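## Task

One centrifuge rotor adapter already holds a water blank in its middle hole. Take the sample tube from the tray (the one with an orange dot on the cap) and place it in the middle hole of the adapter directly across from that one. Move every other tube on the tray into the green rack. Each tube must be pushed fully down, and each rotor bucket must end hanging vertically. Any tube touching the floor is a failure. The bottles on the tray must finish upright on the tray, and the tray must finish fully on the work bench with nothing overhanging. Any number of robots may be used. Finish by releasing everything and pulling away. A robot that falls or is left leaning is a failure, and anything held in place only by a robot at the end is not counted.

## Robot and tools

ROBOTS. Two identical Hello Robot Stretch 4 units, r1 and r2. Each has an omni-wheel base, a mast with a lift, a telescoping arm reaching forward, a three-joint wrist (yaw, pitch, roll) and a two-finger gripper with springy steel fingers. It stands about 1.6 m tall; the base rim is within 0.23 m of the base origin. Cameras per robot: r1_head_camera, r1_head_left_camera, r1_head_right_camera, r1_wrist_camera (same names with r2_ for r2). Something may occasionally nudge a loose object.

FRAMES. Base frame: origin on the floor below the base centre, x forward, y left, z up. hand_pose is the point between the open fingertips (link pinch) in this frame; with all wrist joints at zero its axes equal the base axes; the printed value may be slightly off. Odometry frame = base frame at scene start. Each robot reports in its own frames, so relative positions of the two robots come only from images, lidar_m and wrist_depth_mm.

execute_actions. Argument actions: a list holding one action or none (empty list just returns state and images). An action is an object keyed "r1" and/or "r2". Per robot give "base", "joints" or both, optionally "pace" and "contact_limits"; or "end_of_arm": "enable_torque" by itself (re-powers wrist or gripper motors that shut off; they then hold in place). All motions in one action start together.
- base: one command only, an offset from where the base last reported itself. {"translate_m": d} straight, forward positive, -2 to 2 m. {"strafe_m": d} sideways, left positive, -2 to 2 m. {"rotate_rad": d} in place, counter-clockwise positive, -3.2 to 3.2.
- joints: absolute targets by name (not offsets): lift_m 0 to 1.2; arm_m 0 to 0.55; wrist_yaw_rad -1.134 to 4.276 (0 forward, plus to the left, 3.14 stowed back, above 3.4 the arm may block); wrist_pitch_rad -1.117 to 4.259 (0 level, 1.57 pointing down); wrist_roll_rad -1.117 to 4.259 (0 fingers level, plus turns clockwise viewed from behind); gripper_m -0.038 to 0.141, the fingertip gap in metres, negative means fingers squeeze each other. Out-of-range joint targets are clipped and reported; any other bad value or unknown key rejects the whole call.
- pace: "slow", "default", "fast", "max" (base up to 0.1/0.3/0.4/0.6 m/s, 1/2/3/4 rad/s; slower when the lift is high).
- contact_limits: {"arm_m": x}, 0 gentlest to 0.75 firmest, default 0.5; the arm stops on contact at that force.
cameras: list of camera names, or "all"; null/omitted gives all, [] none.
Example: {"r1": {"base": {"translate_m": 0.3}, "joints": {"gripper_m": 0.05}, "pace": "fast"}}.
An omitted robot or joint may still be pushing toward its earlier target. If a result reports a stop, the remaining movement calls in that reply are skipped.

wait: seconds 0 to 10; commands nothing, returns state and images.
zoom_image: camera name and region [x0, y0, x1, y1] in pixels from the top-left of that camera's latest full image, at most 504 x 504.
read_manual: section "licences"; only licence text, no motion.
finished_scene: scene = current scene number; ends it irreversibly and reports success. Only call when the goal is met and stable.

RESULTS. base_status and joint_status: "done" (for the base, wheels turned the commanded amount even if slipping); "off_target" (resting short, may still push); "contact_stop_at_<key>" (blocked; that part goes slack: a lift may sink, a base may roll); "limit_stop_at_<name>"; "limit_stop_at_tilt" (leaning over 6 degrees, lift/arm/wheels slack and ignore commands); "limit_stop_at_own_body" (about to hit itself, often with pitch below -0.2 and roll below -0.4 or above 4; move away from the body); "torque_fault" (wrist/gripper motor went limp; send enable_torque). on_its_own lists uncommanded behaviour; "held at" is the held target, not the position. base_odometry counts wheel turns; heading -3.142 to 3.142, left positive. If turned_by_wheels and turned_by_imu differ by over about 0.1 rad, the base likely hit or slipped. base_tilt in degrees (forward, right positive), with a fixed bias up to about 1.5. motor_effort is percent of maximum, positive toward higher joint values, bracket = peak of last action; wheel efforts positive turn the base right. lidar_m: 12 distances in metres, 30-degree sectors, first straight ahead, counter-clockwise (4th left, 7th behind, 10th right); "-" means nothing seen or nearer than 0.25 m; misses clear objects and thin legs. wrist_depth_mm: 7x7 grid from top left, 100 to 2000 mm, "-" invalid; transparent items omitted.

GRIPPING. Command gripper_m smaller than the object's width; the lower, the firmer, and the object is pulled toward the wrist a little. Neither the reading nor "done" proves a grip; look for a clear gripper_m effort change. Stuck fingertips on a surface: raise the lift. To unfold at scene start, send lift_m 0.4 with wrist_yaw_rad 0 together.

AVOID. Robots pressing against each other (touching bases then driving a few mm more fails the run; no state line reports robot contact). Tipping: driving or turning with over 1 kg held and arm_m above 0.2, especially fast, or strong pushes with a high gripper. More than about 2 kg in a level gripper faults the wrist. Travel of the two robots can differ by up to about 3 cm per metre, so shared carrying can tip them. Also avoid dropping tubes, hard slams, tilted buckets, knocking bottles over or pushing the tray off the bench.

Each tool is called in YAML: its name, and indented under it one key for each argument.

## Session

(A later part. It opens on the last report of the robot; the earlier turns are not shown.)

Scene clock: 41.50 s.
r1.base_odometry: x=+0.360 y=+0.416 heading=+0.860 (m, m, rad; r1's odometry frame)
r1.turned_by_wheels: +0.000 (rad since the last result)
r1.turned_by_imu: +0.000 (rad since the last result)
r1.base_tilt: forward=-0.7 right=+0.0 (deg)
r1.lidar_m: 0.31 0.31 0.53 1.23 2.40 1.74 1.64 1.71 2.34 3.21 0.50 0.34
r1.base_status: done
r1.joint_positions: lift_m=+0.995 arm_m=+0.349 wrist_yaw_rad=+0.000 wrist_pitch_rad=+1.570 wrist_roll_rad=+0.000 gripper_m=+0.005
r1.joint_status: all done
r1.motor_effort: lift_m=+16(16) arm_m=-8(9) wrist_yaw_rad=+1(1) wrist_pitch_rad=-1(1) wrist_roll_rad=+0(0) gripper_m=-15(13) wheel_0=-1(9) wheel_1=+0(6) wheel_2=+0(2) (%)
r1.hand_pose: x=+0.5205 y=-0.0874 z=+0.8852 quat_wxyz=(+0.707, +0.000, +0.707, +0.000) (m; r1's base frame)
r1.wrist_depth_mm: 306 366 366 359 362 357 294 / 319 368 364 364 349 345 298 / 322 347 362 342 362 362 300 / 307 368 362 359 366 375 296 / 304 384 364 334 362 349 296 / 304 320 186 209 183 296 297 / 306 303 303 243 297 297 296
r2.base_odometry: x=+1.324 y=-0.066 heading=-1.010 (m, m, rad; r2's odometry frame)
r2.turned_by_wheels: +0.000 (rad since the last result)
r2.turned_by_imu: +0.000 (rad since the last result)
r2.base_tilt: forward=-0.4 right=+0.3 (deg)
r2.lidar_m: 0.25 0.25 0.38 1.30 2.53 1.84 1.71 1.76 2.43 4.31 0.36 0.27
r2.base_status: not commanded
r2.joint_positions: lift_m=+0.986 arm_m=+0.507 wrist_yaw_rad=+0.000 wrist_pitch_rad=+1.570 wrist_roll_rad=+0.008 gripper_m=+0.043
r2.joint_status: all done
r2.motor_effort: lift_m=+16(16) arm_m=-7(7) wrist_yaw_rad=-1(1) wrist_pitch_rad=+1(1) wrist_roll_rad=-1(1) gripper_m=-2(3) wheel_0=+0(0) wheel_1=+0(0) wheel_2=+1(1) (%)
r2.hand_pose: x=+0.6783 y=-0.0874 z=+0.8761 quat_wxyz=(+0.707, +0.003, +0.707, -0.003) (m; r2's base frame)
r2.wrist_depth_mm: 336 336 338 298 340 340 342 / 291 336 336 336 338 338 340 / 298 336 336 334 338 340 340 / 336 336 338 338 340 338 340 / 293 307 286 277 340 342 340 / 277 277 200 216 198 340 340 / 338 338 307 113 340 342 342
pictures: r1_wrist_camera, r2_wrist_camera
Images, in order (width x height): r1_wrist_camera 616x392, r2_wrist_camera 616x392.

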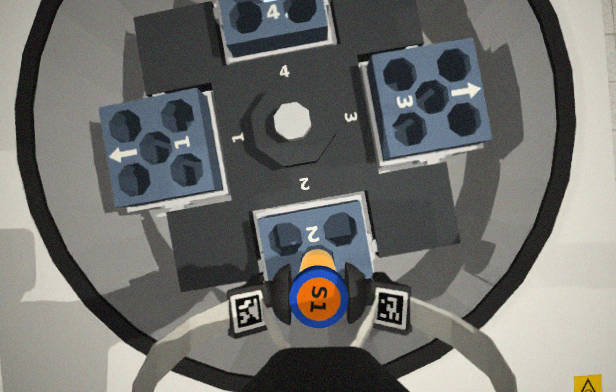

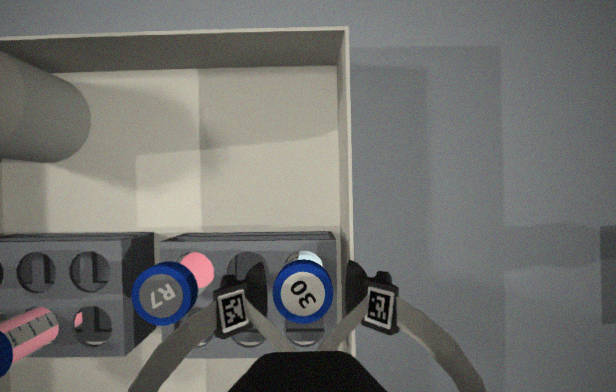

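execute_actions:
  actions:
    - {"r1":{"joints":{"lift_m":0.945},"pace":"slow"},"r2":{"base":{"strafe_m":0.003},"joints":{"gripper_m":0.005}}}
  cameras: ["r1_wrist_camera","r2_wrist_camera"]

Scene clock: 43.33 s.
r1.base_odometry: x=+0.360 y=+0.416 heading=+0.860 (m, m, rad; r1's odometry frame)
r1.turned_by_wheels: +0.000 (rad since the last result)
r1.turned_by_imu: +0.001 (rad since the last result)
r1.base_tilt: forward=-0.7 right=+0.1 (deg)
r1.lidar_m: 0.32 0.33 0.52 1.22 2.41 1.72 1.65 1.71 2.31 3.21 0.49 0.33
r1.base_status: not commanded
r1.joint_positions: lift_m=+0.945 arm_m=+0.349 wrist_yaw_rad=+0.000 wrist_pitch_rad=+1.570 wrist_roll_rad=+0.000 gripper_m=+0.005
r1.joint_status: all done
r1.motor_effort: lift_m=+16(15) arm_m=-8(8) wrist_yaw_rad=+0(0) wrist_pitch_rad=-2(2) wrist_roll_rad=+0(0) gripper_m=-15(17) wheel_0=-1(1) wheel_1=+0(0) wheel_2=+0(0) (%)
r1.hand_pose: x=+0.5205 y=-0.0874 z=+0.8351 quat_wxyz=(+0.707, +0.000, +0.707, +0.000) (m; r1's base frame)
r1.wrist_depth_mm: 304 314 312 310 310 307 283 / 310 314 312 293 294 282 296 / 303 294 314 293 312 310 297 / 297 314 314 310 310 334 282 / 282 353 312 286 309 309 256 / 253 315 186 210 183 273 246 / 253 248 303 212 286 243 247
r2.base_odometry: x=+1.327 y=-0.064 heading=-1.010 (m, m, rad; r2's odometry frame)
r2.turned_by_wheels: +0.000 (rad since the last result)
r2.turned_by_imu: +0.000 (rad since the last result)
r2.base_tilt: forward=-0.4 right=+0.4 (deg)
r2.lidar_m: 0.25 0.25 0.35 1.31 2.52 1.83 1.71 1.77 2.39 4.33 0.36 0.26
r2.base_status: done
r2.joint_positions: lift_m=+0.986 arm_m=+0.507 wrist_yaw_rad=+0.000 wrist_pitch_rad=+1.570 wrist_roll_rad=+0.008 gripper_m=+0.005
r2.joint_status: all done
r2.motor_effort: lift_m=+16(16) arm_m=-7(7) wrist_yaw_rad=-2(2) wrist_pitch_rad=+0(0) wrist_roll_rad=-1(1) gripper_m=-13(17) wheel_0=+1(7) wheel_1=+1(6) wheel_2=+1(1) (%)
r2.hand_pose: x=+0.6783 y=-0.0874 z=+0.8761 quat_wxyz=(+0.707, +0.003, +0.707, -0.003) (m; r2's base frame)
r2.wrist_depth_mm: 338 338 338 297 338 340 338 / 286 336 332 334 340 338 338 / 293 336 334 336 338 340 340 / 338 336 334 338 338 342 340 / 304 307 279 277 340 342 342 / 276 276 192 208 188 340 340 / 338 282 306 113 340 340 343
pictures: r1_wrist_camera, r2_wrist_camera
Images, in order (width x height): r1_wrist_camera 616x392, r2_wrist_camera 616x392.

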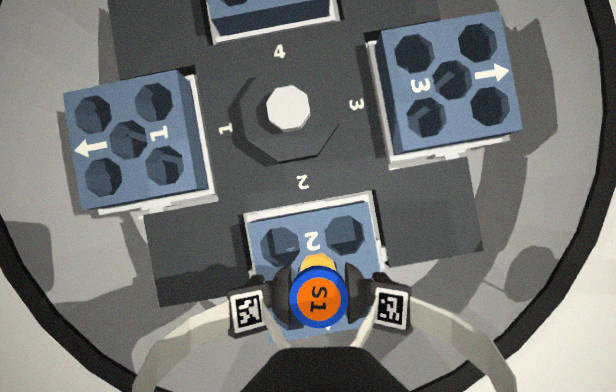

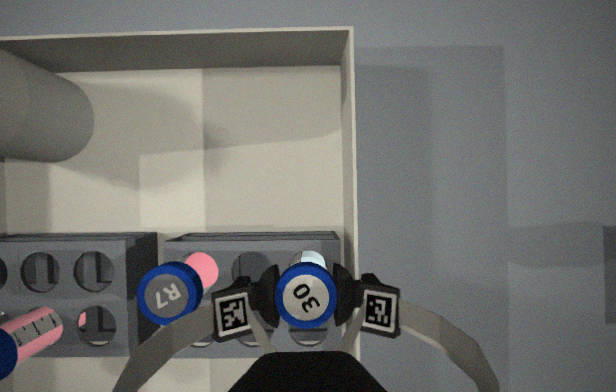

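execute_actions:
  actions:
    - {"r1":{"joints":{"lift_m":0.915},"pace":"slow"},"r2":{"joints":{"lift_m":1.1}}}
  cameras: ["r2_wrist_camera"]

execute_actions:
  actions:
    - {"r1":{"joints":{"gripper_m":0.05}},"r2":{"base":{"strafe_m":-0.472},"joints":{"arm_m":0.53}}}
  cameras: ["r1_wrist_camera","r2_wrist_camera"]

Scene clock: 45.63 s.
r1.base_odometry: x=+0.360 y=+0.416 heading=+0.860 (m, m, rad; r1's odometry frame)
r1.turned_by_wheels: +0.000 (rad since the last result)
r1.turned_by_imu: +0.001 (rad since the last result)
r1.base_tilt: forward=-0.7 right=+0.1 (deg)
r1.lidar_m: 0.31 0.33 0.51 1.23 2.39 1.72 1.63 1.71 2.31 3.21 0.48 0.33
r1.base_status: not commanded
r1.joint_positions: lift_m=+0.915 arm_m=+0.349 wrist_yaw_rad=+0.000 wrist_pitch_rad=+1.570 wrist_roll_rad=+0.000 gripper_m=+0.005
r1.joint_status: all done
r1.motor_effort: lift_m=+16(15) arm_m=-8(8) wrist_yaw_rad=+1(1) wrist_pitch_rad=-1(2) wrist_roll_rad=+0(0) gripper_m=-16(13) wheel_0=-2(1) wheel_1=+0(0) wheel_2=+0(0) (%)
r1.hand_pose: x=+0.5205 y=-0.0874 z=+0.8052 quat_wxyz=(+0.707, +0.000, +0.707, +0.000) (m; r1's base frame)
r1.wrist_depth_mm: 303 286 283 281 281 251 281 / 286 257 282 260 279 262 279 / 270 258 282 262 281 279 291 / 281 283 282 283 281 278 283 / 283 285 285 255 279 279 256 / 247 296 186 209 183 273 225 / 224 246 303 196 279 223 213
r2.base_odometry: x=+1.327 y=-0.064 heading=-1.010 (m, m, rad; r2's odometry frame)
r2.turned_by_wheels: +0.000 (rad since the last result)
r2.turned_by_imu: +0.000 (rad since the last result)
r2.base_tilt: forward=-0.4 right=+0.3 (deg)
r2.lidar_m: 0.25 0.26 0.38 1.29 2.55 1.83 1.71 1.77 2.40 4.33 0.38 0.25
r2.base_status: not commanded
r2.joint_positions: lift_m=+1.100 arm_m=+0.507 wrist_yaw_rad=+0.000 wrist_pitch_rad=+1.570 wrist_roll_rad=+0.008 gripper_m=+0.005
r2.joint_status: all done
r2.motor_effort: lift_m=+25(26) arm_m=-7(7) wrist_yaw_rad=-2(2) wrist_pitch_rad=+1(1) wrist_roll_rad=-1(1) gripper_m=-15(15) wheel_0=+1(2) wheel_1=+1(1) wheel_2=+1(1) (%)
r2.hand_pose: x=+0.6783 y=-0.0874 z=+0.9894 quat_wxyz=(+0.707, +0.003, +0.707, -0.003) (m; r2's base frame)
r2.wrist_depth_mm: 452 449 452 452 452 449 452 / 319 445 445 452 455 455 452 / 312 415 449 449 452 452 455 / 439 452 452 449 455 455 455 / 399 389 389 389 459 455 455 / 340 392 191 207 189 459 455 / 430 455 455 113 452 459 455
pictures: r2_wrist_camera
Images, in order (width x height): r2_wrist_camera 616x392.

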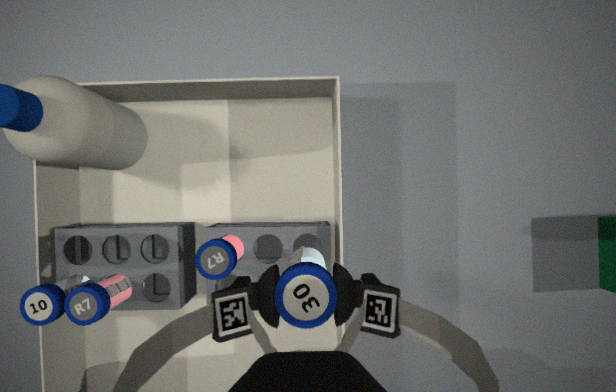

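Scene clock: 48.53 s.
r1.base_odometry: x=+0.360 y=+0.416 heading=+0.860 (m, m, rad; r1's odometry frame)
r1.turned_by_wheels: +0.000 (rad since the last result)
r1.turned_by_imu: +0.001 (rad since the last result)
r1.base_tilt: forward=-0.7 right=+0.2 (deg)
r1.lidar_m: 0.31 0.33 0.53 1.24 2.41 1.74 1.63 1.71 2.33 3.20 0.50 0.34
r1.base_status: not commanded
r1.joint_positions: lift_m=+0.915 arm_m=+0.349 wrist_yaw_rad=+0.000 wrist_pitch_rad=+1.570 wrist_roll_rad=+0.000 gripper_m=+0.050
r1.joint_status: all done
r1.motor_effort: lift_m=+16(16) arm_m=-8(8) wrist_yaw_rad=+0(0) wrist_pitch_rad=-1(2) wrist_roll_rad=+0(0) gripper_m=-1(15) wheel_0=-1(1) wheel_1=+0(0) wheel_2=+0(0) (%)
r1.hand_pose: x=+0.5205 y=-0.0874 z=+0.8052 quat_wxyz=(+0.707, +0.000, +0.707, +0.000) (m; r1's base frame)
r1.wrist_depth_mm: 303 283 283 281 279 251 283 / 286 256 281 260 279 262 278 / 272 258 282 262 279 279 291 / 281 283 282 281 281 279 283 / 282 285 283 256 279 281 257 / 248 296 196 225 191 277 225 / 223 254 296 141 282 219 213
r2.base_odometry: x=+0.927 y=-0.316 heading=-1.010 (m, m, rad; r2's odometry frame)
r2.turned_by_wheels: +0.000 (rad since the last result)
r2.turned_by_imu: +0.001 (rad since the last result)
r2.base_tilt: forward=-0.4 right=+0.4 (deg)
r2.lidar_m: 0.25 0.26 0.37 1.00 2.53 1.82 1.69 1.77 2.43 3.87 4.02 0.25
r2.base_status: done
r2.joint_positions: lift_m=+1.100 arm_m=+0.529 wrist_yaw_rad=+0.000 wrist_pitch_rad=+1.570 wrist_roll_rad=+0.008 gripper_m=+0.005
r2.joint_status: all done
r2.motor_effort: lift_m=+25(25) arm_m=+7(7) wrist_yaw_rad=-3(0) wrist_pitch_rad=+1(1) wrist_roll_rad=-1(0) gripper_m=-15(15) wheel_0=-1(8) wheel_1=-1(9) wheel_2=+1(0) (%)
r2.hand_pose: x=+0.6999 y=-0.0874 z=+0.9894 quat_wxyz=(+0.707, +0.003, +0.707, -0.003) (m; r2's base frame)
r2.wrist_depth_mm: 449 449 452 452 452 1229 1255 / 452 452 452 452 452 1229 1229 / 449 449 452 452 455 1255 1229 / 452 455 455 452 455 1229 1205 / 455 455 455 445 459 1229 1229 / 452 452 192 208 189 1229 1229 / 455 455 455 113 455 842 1205
pictures: r1_wrist_camera, r2_wrist_camera
Images, in order (width x height): r1_wrist_camera 616x392, r2_wrist_camera 616x392.

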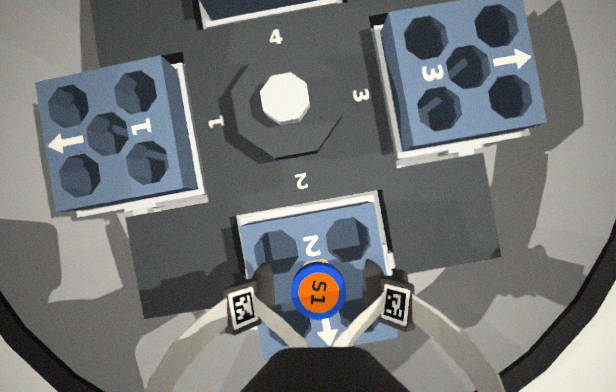

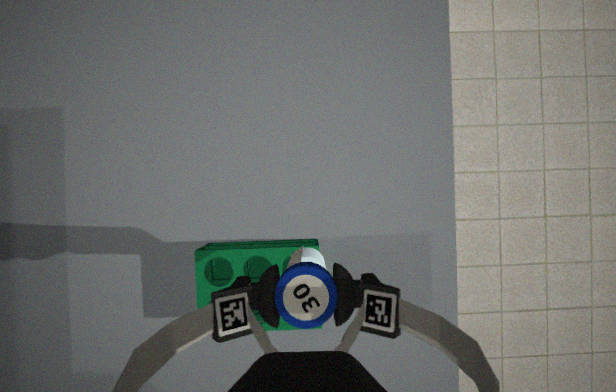

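execute_actions:
  actions:
    - {"r1":{"joints":{"lift_m":1.1,"wrist_roll_rad":0},"pace":"fast"},"r2":{"base":{"strafe_m":0.011},"joints":{"arm_m":0.506,"lift_m":1.055}}}
  cameras: ["r1_wrist_camera","r2_wrist_camera"]

Scene clock: 50.60 s.
r1.base_odometry: x=+0.360 y=+0.416 heading=+0.860 (m, m, rad; r1's odometry frame)
r1.turned_by_wheels: +0.000 (rad since the last result)
r1.turned_by_imu: +0.001 (rad since the last result)
r1.base_tilt: forward=-0.7 right=+0.2 (deg)
r1.lidar_m: 0.31 0.33 0.51 1.23 2.40 1.73 1.64 1.73 2.33 3.20 0.50 0.34
r1.base_status: not commanded
r1.joint_positions: lift_m=+1.100 arm_m=+0.349 wrist_yaw_rad=+0.000 wrist_pitch_rad=+1.570 wrist_roll_rad=+0.000 gripper_m=+0.050
r1.joint_status: all done
r1.motor_effort: lift_m=+26(27) arm_m=-8(8) wrist_yaw_rad=+1(1) wrist_pitch_rad=-2(2) wrist_roll_rad=+1(1) gripper_m=-1(1) wheel_0=-1(2) wheel_1=+0(0) wheel_2=+0(0) (%)
r1.hand_pose: x=+0.5205 y=-0.0874 z=+0.9893 quat_wxyz=(+0.707, +0.000, +0.707, +0.000) (m; r1's base frame)
r1.wrist_depth_mm: 1060 410 480 455 473 399 1182 / 1205 449 473 466 462 404 1205 / 1229 445 469 445 455 427 1205 / 1255 442 469 466 466 404 1205 / 1229 407 473 439 466 402 1205 / 732 410 196 449 190 399 1229 / 1229 413 407 141 404 399 1205
r2.base_odometry: x=+0.936 y=-0.310 heading=-1.010 (m, m, rad; r2's odometry frame)
r2.turned_by_wheels: +0.000 (rad since the last result)
r2.turned_by_imu: +0.000 (rad since the last result)
r2.base_tilt: forward=-0.4 right=+0.3 (deg)
r2.lidar_m: 0.25 0.26 0.35 1.03 2.49 1.83 1.70 1.76 2.42 3.89 0.39 0.25
r2.base_status: done
r2.joint_positions: lift_m=+1.055 arm_m=+0.507 wrist_yaw_rad=+0.000 wrist_pitch_rad=+1.570 wrist_roll_rad=+0.008 gripper_m=+0.005
r2.joint_status: all done
r2.motor_effort: lift_m=+16(22) arm_m=-7(7) wrist_yaw_rad=-2(4) wrist_pitch_rad=+1(0) wrist_roll_rad=+0(0) gripper_m=-13(17) wheel_0=+0(6) wheel_1=+0(7) wheel_2=+0(2) (%)
r2.hand_pose: x=+0.6783 y=-0.0874 z=+0.9451 quat_wxyz=(+0.707, +0.003, +0.707, -0.003) (m; r2's base frame)
r2.wrist_depth_mm: 410 407 407 407 407 1160 1182 / 404 407 407 407 407 1182 1182 / 410 407 410 410 407 1182 1182 / 404 407 404 413 407 1160 1160 / 407 407 377 347 410 1182 1205 / 407 407 191 206 188 1182 1229 / 410 415 410 113 410 410 1205
pictures: r1_wrist_camera, r2_wrist_camera
Images, in order (width x height): r1_wrist_camera 616x392, r2_wrist_camera 616x392.

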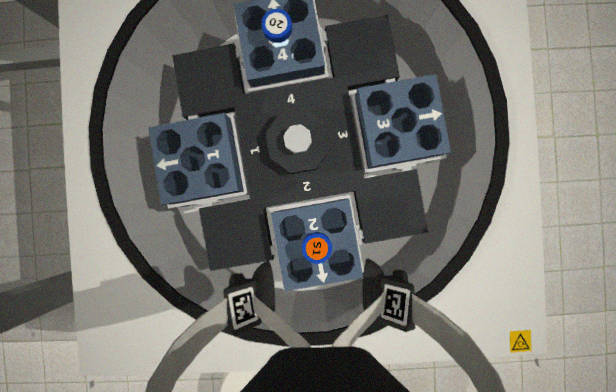

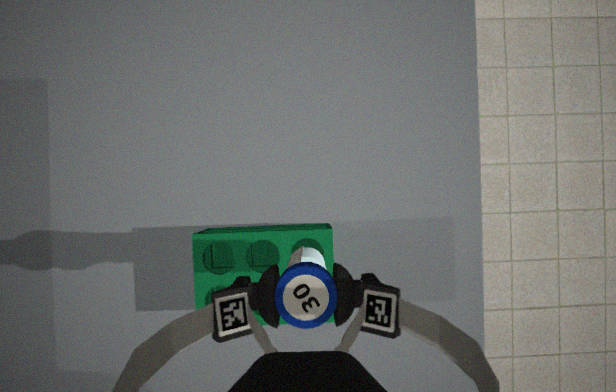

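execute_actions:
  actions:
    - {"r1":{"base":{"strafe_m":1.175},"joints":{"lift_m":1.11,"arm_m":0.535,"wrist_roll_rad":1.57},"pace":"fast"},"r2":{"joints":{"lift_m":0.99},"pace":"slow"}}
  cameras: ["r1_wrist_camera","r2_wrist_camera"]

Scene clock: 56.30 s.
r1.base_odometry: x=-0.531 y=+1.182 heading=+0.860 (m, m, rad; r1's odometry frame)
r1.turned_by_wheels: +0.000 (rad since the last result)
r1.turned_by_imu: -0.003 (rad since the last result)
r1.base_tilt: forward=-0.7 right=+0.1 (deg)
r1.lidar_m: 0.29 0.31 0.44 4.38 2.42 1.76 1.67 1.74 2.35 1.34 0.47 0.32
r1.base_status: done
r1.joint_positions: lift_m=+1.110 arm_m=+0.534 wrist_yaw_rad=+0.000 wrist_pitch_rad=+1.570 wrist_roll_rad=+1.570 gripper_m=+0.050
r1.joint_status: all done
r1.motor_effort: lift_m=+26(28) arm_m=+8(11) wrist_yaw_rad=+0(0) wrist_pitch_rad=-1(2) wrist_roll_rad=+2(5) gripper_m=-3(2) wheel_0=+0(10) wheel_1=-1(8) wheel_2=+1(1) (%)
r1.hand_pose: x=+0.7048 y=-0.0874 z=+0.9993 quat_wxyz=(+0.501, +0.500, +0.500, -0.499) (m; r1's base frame)
r1.wrist_depth_mm: 462 462 462 459 455 462 455 / 459 459 462 452 459 459 455 / 466 462 459 459 462 459 462 / 466 459 459 459 462 455 455 / 459 462 455 433 459 325 455 / 466 459 197 394 191 343 452 / 462 459 452 141 455 404 455
r2.base_odometry: x=+0.936 y=-0.310 heading=-1.010 (m, m, rad; r2's odometry frame)
r2.turned_by_wheels: +0.000 (rad since the last result)
r2.turned_by_imu: +0.000 (rad since the last result)
r2.base_tilt: forward=-0.5 right=+0.4 (deg)
r2.lidar_m: 0.25 0.28 0.37 1.02 2.48 1.81 1.71 1.76 2.39 3.86 0.38 0.28
r2.base_status: not commanded
r2.joint_positions: lift_m=+0.990 arm_m=+0.507 wrist_yaw_rad=+0.000 wrist_pitch_rad=+1.570 wrist_roll_rad=+0.008 gripper_m=+0.005
r2.joint_status: all done
r2.motor_effort: lift_m=+16(16) arm_m=-7(7) wrist_yaw_rad=-1(2) wrist_pitch_rad=+2(1) wrist_roll_rad=-1(1) gripper_m=-16(15) wheel_0=+0(0) wheel_1=+1(0) wheel_2=+0(0) (%)
r2.hand_pose: x=+0.6783 y=-0.0874 z=+0.8801 quat_wxyz=(+0.707, +0.003, +0.707, -0.003) (m; r2's base frame)
r2.wrist_depth_mm: 342 342 342 342 343 342 1118 / 343 342 342 342 342 343 1138 / 342 343 343 342 342 345 1118 / 343 342 343 343 343 343 1138 / 342 343 312 282 345 345 1118 / 343 343 191 206 189 343 1118 / 345 343 314 114 343 345 1138
pictures: r1_wrist_camera, r2_wrist_camera
Images, in order (width x height): r1_wrist_camera 616x392, r2_wrist_camera 616x392.

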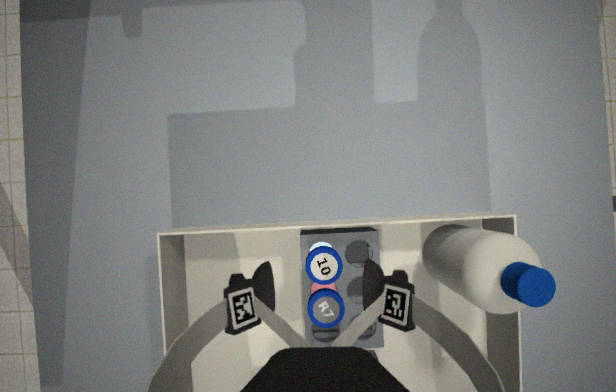

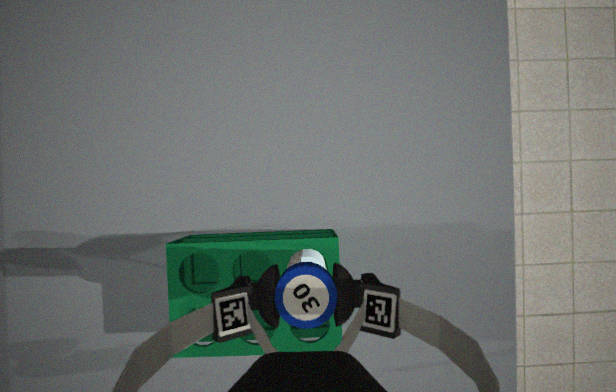

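execute_actions:
  actions:
    - {"r1":{"base":{"strafe_m":0.005},"joints":{"lift_m":1.02,"arm_m":0.525}},"r2":{"joints":{"lift_m":0.985,"gripper_m":0.05},"pace":"slow"}}
  cameras: ["r1_wrist_camera","r2_wrist_camera"]

Scene clock: 59.07 s.
r1.base_odometry: x=-0.534 y=+1.185 heading=+0.860 (m, m, rad; r1's odometry frame)
r1.turned_by_wheels: +0.000 (rad since the last result)
r1.turned_by_imu: +0.001 (rad since the last result)
r1.base_tilt: forward=-0.7 right=+0.1 (deg)
r1.lidar_m: 0.28 0.31 0.42 4.36 2.42 1.76 1.67 1.74 2.35 1.32 0.45 0.31
r1.base_status: done
r1.joint_positions: lift_m=+1.020 arm_m=+0.526 wrist_yaw_rad=+0.000 wrist_pitch_rad=+1.570 wrist_roll_rad=+1.570 gripper_m=+0.050
r1.joint_status: all done
r1.motor_effort: lift_m=+16(24) arm_m=-8(11) wrist_yaw_rad=+0(0) wrist_pitch_rad=-1(1) wrist_roll_rad=+2(2) gripper_m=-2(3) wheel_0=+1(6) wheel_1=-1(4) wheel_2=+0(1) (%)
r1.hand_pose: x=+0.6976 y=-0.0874 z=+0.9101 quat_wxyz=(+0.501, +0.500, +0.500, -0.499) (m; r1's base frame)
r1.wrist_depth_mm: 373 370 370 370 370 373 368 / 370 373 375 370 368 368 368 / 373 370 368 368 370 370 368 / 373 370 370 368 368 368 366 / 373 366 368 307 366 300 234 / 373 359 197 246 190 277 223 / 370 343 366 141 366 364 303
r2.base_odometry: x=+0.936 y=-0.310 heading=-1.010 (m, m, rad; r2's odometry frame)
r2.turned_by_wheels: +0.000 (rad since the last result)
r2.turned_by_imu: +0.000 (rad since the last result)
r2.base_tilt: forward=-0.4 right=+0.3 (deg)
r2.lidar_m: 0.25 0.27 0.38 1.01 2.50 1.81 1.71 1.79 2.43 3.86 0.37 0.26
r2.base_status: not commanded
r2.joint_positions: lift_m=+0.985 arm_m=+0.507 wrist_yaw_rad=+0.000 wrist_pitch_rad=+1.570 wrist_roll_rad=+0.008 gripper_m=+0.050
r2.joint_status: all done
r2.motor_effort: lift_m=+16(17) arm_m=-7(7) wrist_yaw_rad=-2(2) wrist_pitch_rad=+0(1) wrist_roll_rad=+0(1) gripper_m=-4(13) wheel_0=+0(0) wheel_1=+0(1) wheel_2=+0(0) (%)
r2.hand_pose: x=+0.6783 y=-0.0874 z=+0.8751 quat_wxyz=(+0.707, +0.003, +0.707, -0.003) (m; r2's base frame)
r2.wrist_depth_mm: 334 334 336 340 336 342 1098 / 336 338 338 336 338 338 1118 / 338 336 338 336 340 338 1138 / 338 336 338 338 340 338 1098 / 338 340 309 277 336 340 1118 / 338 338 198 216 196 340 1138 / 338 340 309 113 338 340 1118
pictures: r1_wrist_camera, r2_wrist_camera
Images, in order (width x height): r1_wrist_camera 616x392, r2_wrist_camera 616x392.

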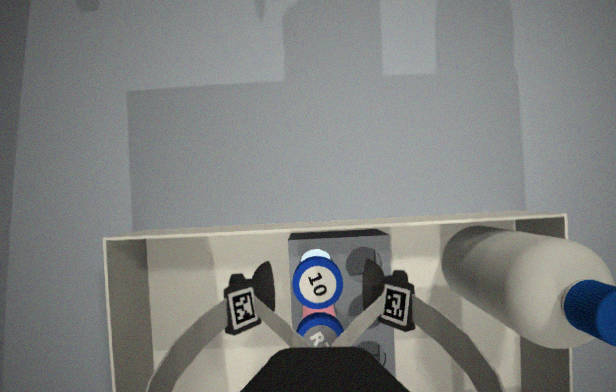

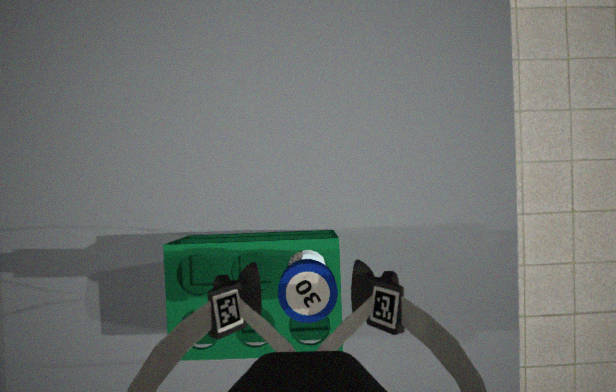

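execute_actions:
  actions:
    - {"r1":{"joints":{"lift_m":0.991}},"r2":{"joints":{"lift_m":1.06},"pace":"fast"}}
  cameras: []

execute_actions:
  actions:
    - {"r1":{"joints":{"gripper_m":0.005}},"r2":{"joints":{"lift_m":1.12,"arm_m":0.15},"pace":"fast"}}
  cameras: []

execute_actions:
  actions:
    - {"r1":{"joints":{"lift_m":1.13}}}
  cameras: ["r1_wrist_camera"]

execute_actions:
  actions:
    - {"r1":{"base":{"strafe_m":0.623},"joints":{"arm_m":0.5}},"r2":{"base":{"strafe_m":0.547}}}
  cameras: ["r1_wrist_camera"]

Scene clock: 61.67 s.
r1.base_odometry: x=-0.534 y=+1.185 heading=+0.860 (m, m, rad; r1's odometry frame)
r1.turned_by_wheels: +0.000 (rad since the last result)
r1.turned_by_imu: +0.001 (rad since the last result)
r1.base_tilt: forward=-0.7 right=+0.1 (deg)
r1.lidar_m: 0.29 0.28 0.41 4.38 2.43 1.76 1.66 1.73 2.35 1.31 0.45 0.31
r1.base_status: not commanded
r1.joint_positions: lift_m=+0.991 arm_m=+0.526 wrist_yaw_rad=+0.000 wrist_pitch_rad=+1.570 wrist_roll_rad=+1.570 gripper_m=+0.050
r1.joint_status: all done
r1.motor_effort: lift_m=+16(16) arm_m=-8(8) wrist_yaw_rad=+0(0) wrist_pitch_rad=-1(1) wrist_roll_rad=+2(2) gripper_m=-4(0) wheel_0=+1(1) wheel_1=+0(1) wheel_2=+0(0) (%)
r1.hand_pose: x=+0.6976 y=-0.0874 z=+0.8811 quat_wxyz=(+0.501, +0.500, +0.500, -0.499) (m; r1's base frame)
r1.wrist_depth_mm: 342 342 342 343 342 343 338 / 342 342 342 342 342 342 340 / 343 342 342 342 343 338 338 / 342 342 340 342 340 340 338 / 345 336 338 278 330 301 224 / 342 330 198 216 191 279 204 / 343 303 338 141 336 336 303
r2.base_odometry: x=+0.936 y=-0.310 heading=-1.010 (m, m, rad; r2's odometry frame)
r2.turned_by_wheels: +0.000 (rad since the last result)
r2.turned_by_imu: +0.000 (rad since the last result)
r2.base_tilt: forward=-0.4 right=+0.3 (deg)
r2.lidar_m: 0.25 0.27 0.38 1.04 2.52 1.84 1.69 1.78 2.41 3.87 0.38 0.27
r2.base_status: not commanded
r2.joint_positions: lift_m=+1.060 arm_m=+0.507 wrist_yaw_rad=+0.000 wrist_pitch_rad=+1.570 wrist_roll_rad=+0.008 gripper_m=+0.050
r2.joint_status: all done
r2.motor_effort: lift_m=+25(26) arm_m=-7(7) wrist_yaw_rad=-2(2) wrist_pitch_rad=+0(0) wrist_roll_rad=-1(0) gripper_m=-3(4) wheel_0=+0(0) wheel_1=+1(1) wheel_2=+0(0) (%)
r2.hand_pose: x=+0.6783 y=-0.0874 z=+0.9494 quat_wxyz=(+0.707, +0.003, +0.707, -0.003) (m; r2's base frame)
r2.wrist_depth_mm: 410 415 410 413 413 1182 1182 / 410 413 413 413 410 1205 1182 / 413 415 415 413 410 1160 1182 / 410 410 413 410 413 1182 1205 / 415 415 382 351 415 1182 1182 / 415 415 198 353 196 1160 1205 / 413 413 418 113 415 1229 1205
pictures: none
No camera images: the call's "cameras" was empty. Leave "cameras" out to get every camera's image.

Scene clock: 63.50 s.
r1.base_odometry: x=-0.534 y=+1.185 heading=+0.860 (m, m, rad; r1's odometry frame)
r1.turned_by_wheels: +0.000 (rad since the last result)
r1.turned_by_imu: +0.001 (rad since the last result)
r1.base_tilt: forward=-0.8 right=+0.0 (deg)
r1.lidar_m: 0.29 0.31 0.43 4.37 2.43 1.76 1.67 1.74 2.34 1.32 0.46 0.32
r1.base_status: not commanded
r1.joint_positions: lift_m=+0.991 arm_m=+0.526 wrist_yaw_rad=+0.000 wrist_pitch_rad=+1.570 wrist_roll_rad=+1.570 gripper_m=+0.005
r1.joint_status: all done
r1.motor_effort: lift_m=+16(16) arm_m=-8(8) wrist_yaw_rad=+0(0) wrist_pitch_rad=-1(1) wrist_roll_rad=+2(1) gripper_m=-15(16) wheel_0=+1(1) wheel_1=+0(0) wheel_2=+0(0) (%)
r1.hand_pose: x=+0.6976 y=-0.0874 z=+0.8811 quat_wxyz=(+0.501, +0.500, +0.500, -0.499) (m; r1's base frame)
r1.wrist_depth_mm: 343 343 342 342 342 342 340 / 343 343 342 340 342 340 340 / 343 342 342 340 342 343 340 / 342 342 342 340 340 340 340 / 340 336 340 282 332 301 225 / 343 330 187 208 183 271 203 / 343 286 338 178 336 336 304
r2.base_odometry: x=+0.936 y=-0.310 heading=-1.010 (m, m, rad; r2's odometry frame)
r2.turned_by_wheels: +0.000 (rad since the last result)
r2.turned_by_imu: +0.000 (rad since the last result)
r2.base_tilt: forward=-0.4 right=+0.4 (deg)
r2.lidar_m: 0.25 0.26 0.39 1.03 2.51 1.81 1.72 1.77 2.40 3.86 0.39 0.27
r2.base_status: not commanded
r2.joint_positions: lift_m=+1.120 arm_m=+0.151 wrist_yaw_rad=+0.000 wrist_pitch_rad=+1.570 wrist_roll_rad=+0.008 gripper_m=+0.050
r2.joint_status: all done
r2.motor_effort: lift_m=+24(27) arm_m=-7(7) wrist_yaw_rad=-2(3) wrist_pitch_rad=+0(0) wrist_roll_rad=+0(1) gripper_m=-3(4) wheel_0=+0(0) wheel_1=+1(1) wheel_2=+0(0) (%)
r2.hand_pose: x=+0.3222 y=-0.0874 z=+1.0094 quat_wxyz=(+0.707, +0.003, +0.707, -0.003) (m; r2's base frame)
r2.wrist_depth_mm: 473 469 473 477 473 1255 1255 / 469 473 473 477 477 1255 1255 / 473 473 477 473 477 1255 1229 / 473 473 477 477 473 1229 1229 / 477 473 480 477 477 1255 1281 / 1255 1255 198 1025 196 1255 1255 / 1229 1255 1025 113 1255 1229 1255
pictures: none
No camera images: the call's "cameras" was empty. Leave "cameras" out to get every camera's image.

Scene clock: 65.13 s.
r1.base_odometry: x=-0.534 y=+1.185 heading=+0.860 (m, m, rad; r1's odometry frame)
r1.turned_by_wheels: +0.000 (rad since the last result)
r1.turned_by_imu: +0.001 (rad since the last result)
r1.base_tilt: forward=-0.7 right=+0.1 (deg)
r1.lidar_m: 0.30 0.31 0.43 4.38 2.40 1.75 1.67 1.73 2.36 1.33 0.47 0.31
r1.base_status: not commanded
r1.joint_positions: lift_m=+1.130 arm_m=+0.526 wrist_yaw_rad=+0.000 wrist_pitch_rad=+1.570 wrist_roll_rad=+1.570 gripper_m=+0.005
r1.joint_status: all done
r1.motor_effort: lift_m=+26(26) arm_m=-8(8) wrist_yaw_rad=+0(0) wrist_pitch_rad=-1(1) wrist_roll_rad=+1(1) gripper_m=-16(14) wheel_0=+1(1) wheel_1=+0(1) wheel_2=+0(0) (%)
r1.hand_pose: x=+0.6976 y=-0.0874 z=+1.0193 quat_wxyz=(+0.501, +0.500, +0.500, -0.499) (m; r1's base frame)
r1.wrist_depth_mm: 480 477 477 484 480 480 477 / 480 484 480 480 480 484 480 / 484 480 477 480 480 480 477 / 484 480 480 484 477 477 480 / 480 477 480 418 477 336 477 / 484 484 186 208 183 413 480 / 480 473 473 307 477 480 477
r2.base_odometry: x=+0.936 y=-0.310 heading=-1.010 (m, m, rad; r2's odometry frame)
r2.turned_by_wheels: +0.000 (rad since the last result)
r2.turned_by_imu: +0.000 (rad since the last result)
r2.base_tilt: forward=-0.4 right=+0.4 (deg)
r2.lidar_m: 0.25 0.27 0.39 1.06 2.50 1.84 1.71 1.78 2.39 3.87 0.39 0.27
r2.base_status: not commanded
r2.joint_positions: lift_m=+1.120 arm_m=+0.151 wrist_yaw_rad=+0.000 wrist_pitch_rad=+1.570 wrist_roll_rad=+0.008 gripper_m=+0.050
r2.joint_status: not commanded
r2.motor_effort: lift_m=+24(24) arm_m=-7(7) wrist_yaw_rad=-1(1) wrist_pitch_rad=+1(0) wrist_roll_rad=-1(1) gripper_m=-4(4) wheel_0=+0(0) wheel_1=+0(0) wheel_2=+0(0) (%)
r2.hand_pose: x=+0.3222 y=-0.0874 z=+1.0094 quat_wxyz=(+0.707, +0.003, +0.707, -0.003) (m; r2's base frame)
r2.wrist_depth_mm: 473 469 473 473 473 1229 1281 / 469 469 473 477 477 1229 1255 / 473 477 477 477 469 1229 1229 / 477 473 477 477 477 1255 1255 / 477 480 477 477 477 1229 1255 / 1255 1229 199 1042 198 1255 1255 / 1229 1229 1042 113 1255 1255 1229
pictures: r1_wrist_camera
Images, in order (width x height): r1_wrist_camera 616x392.

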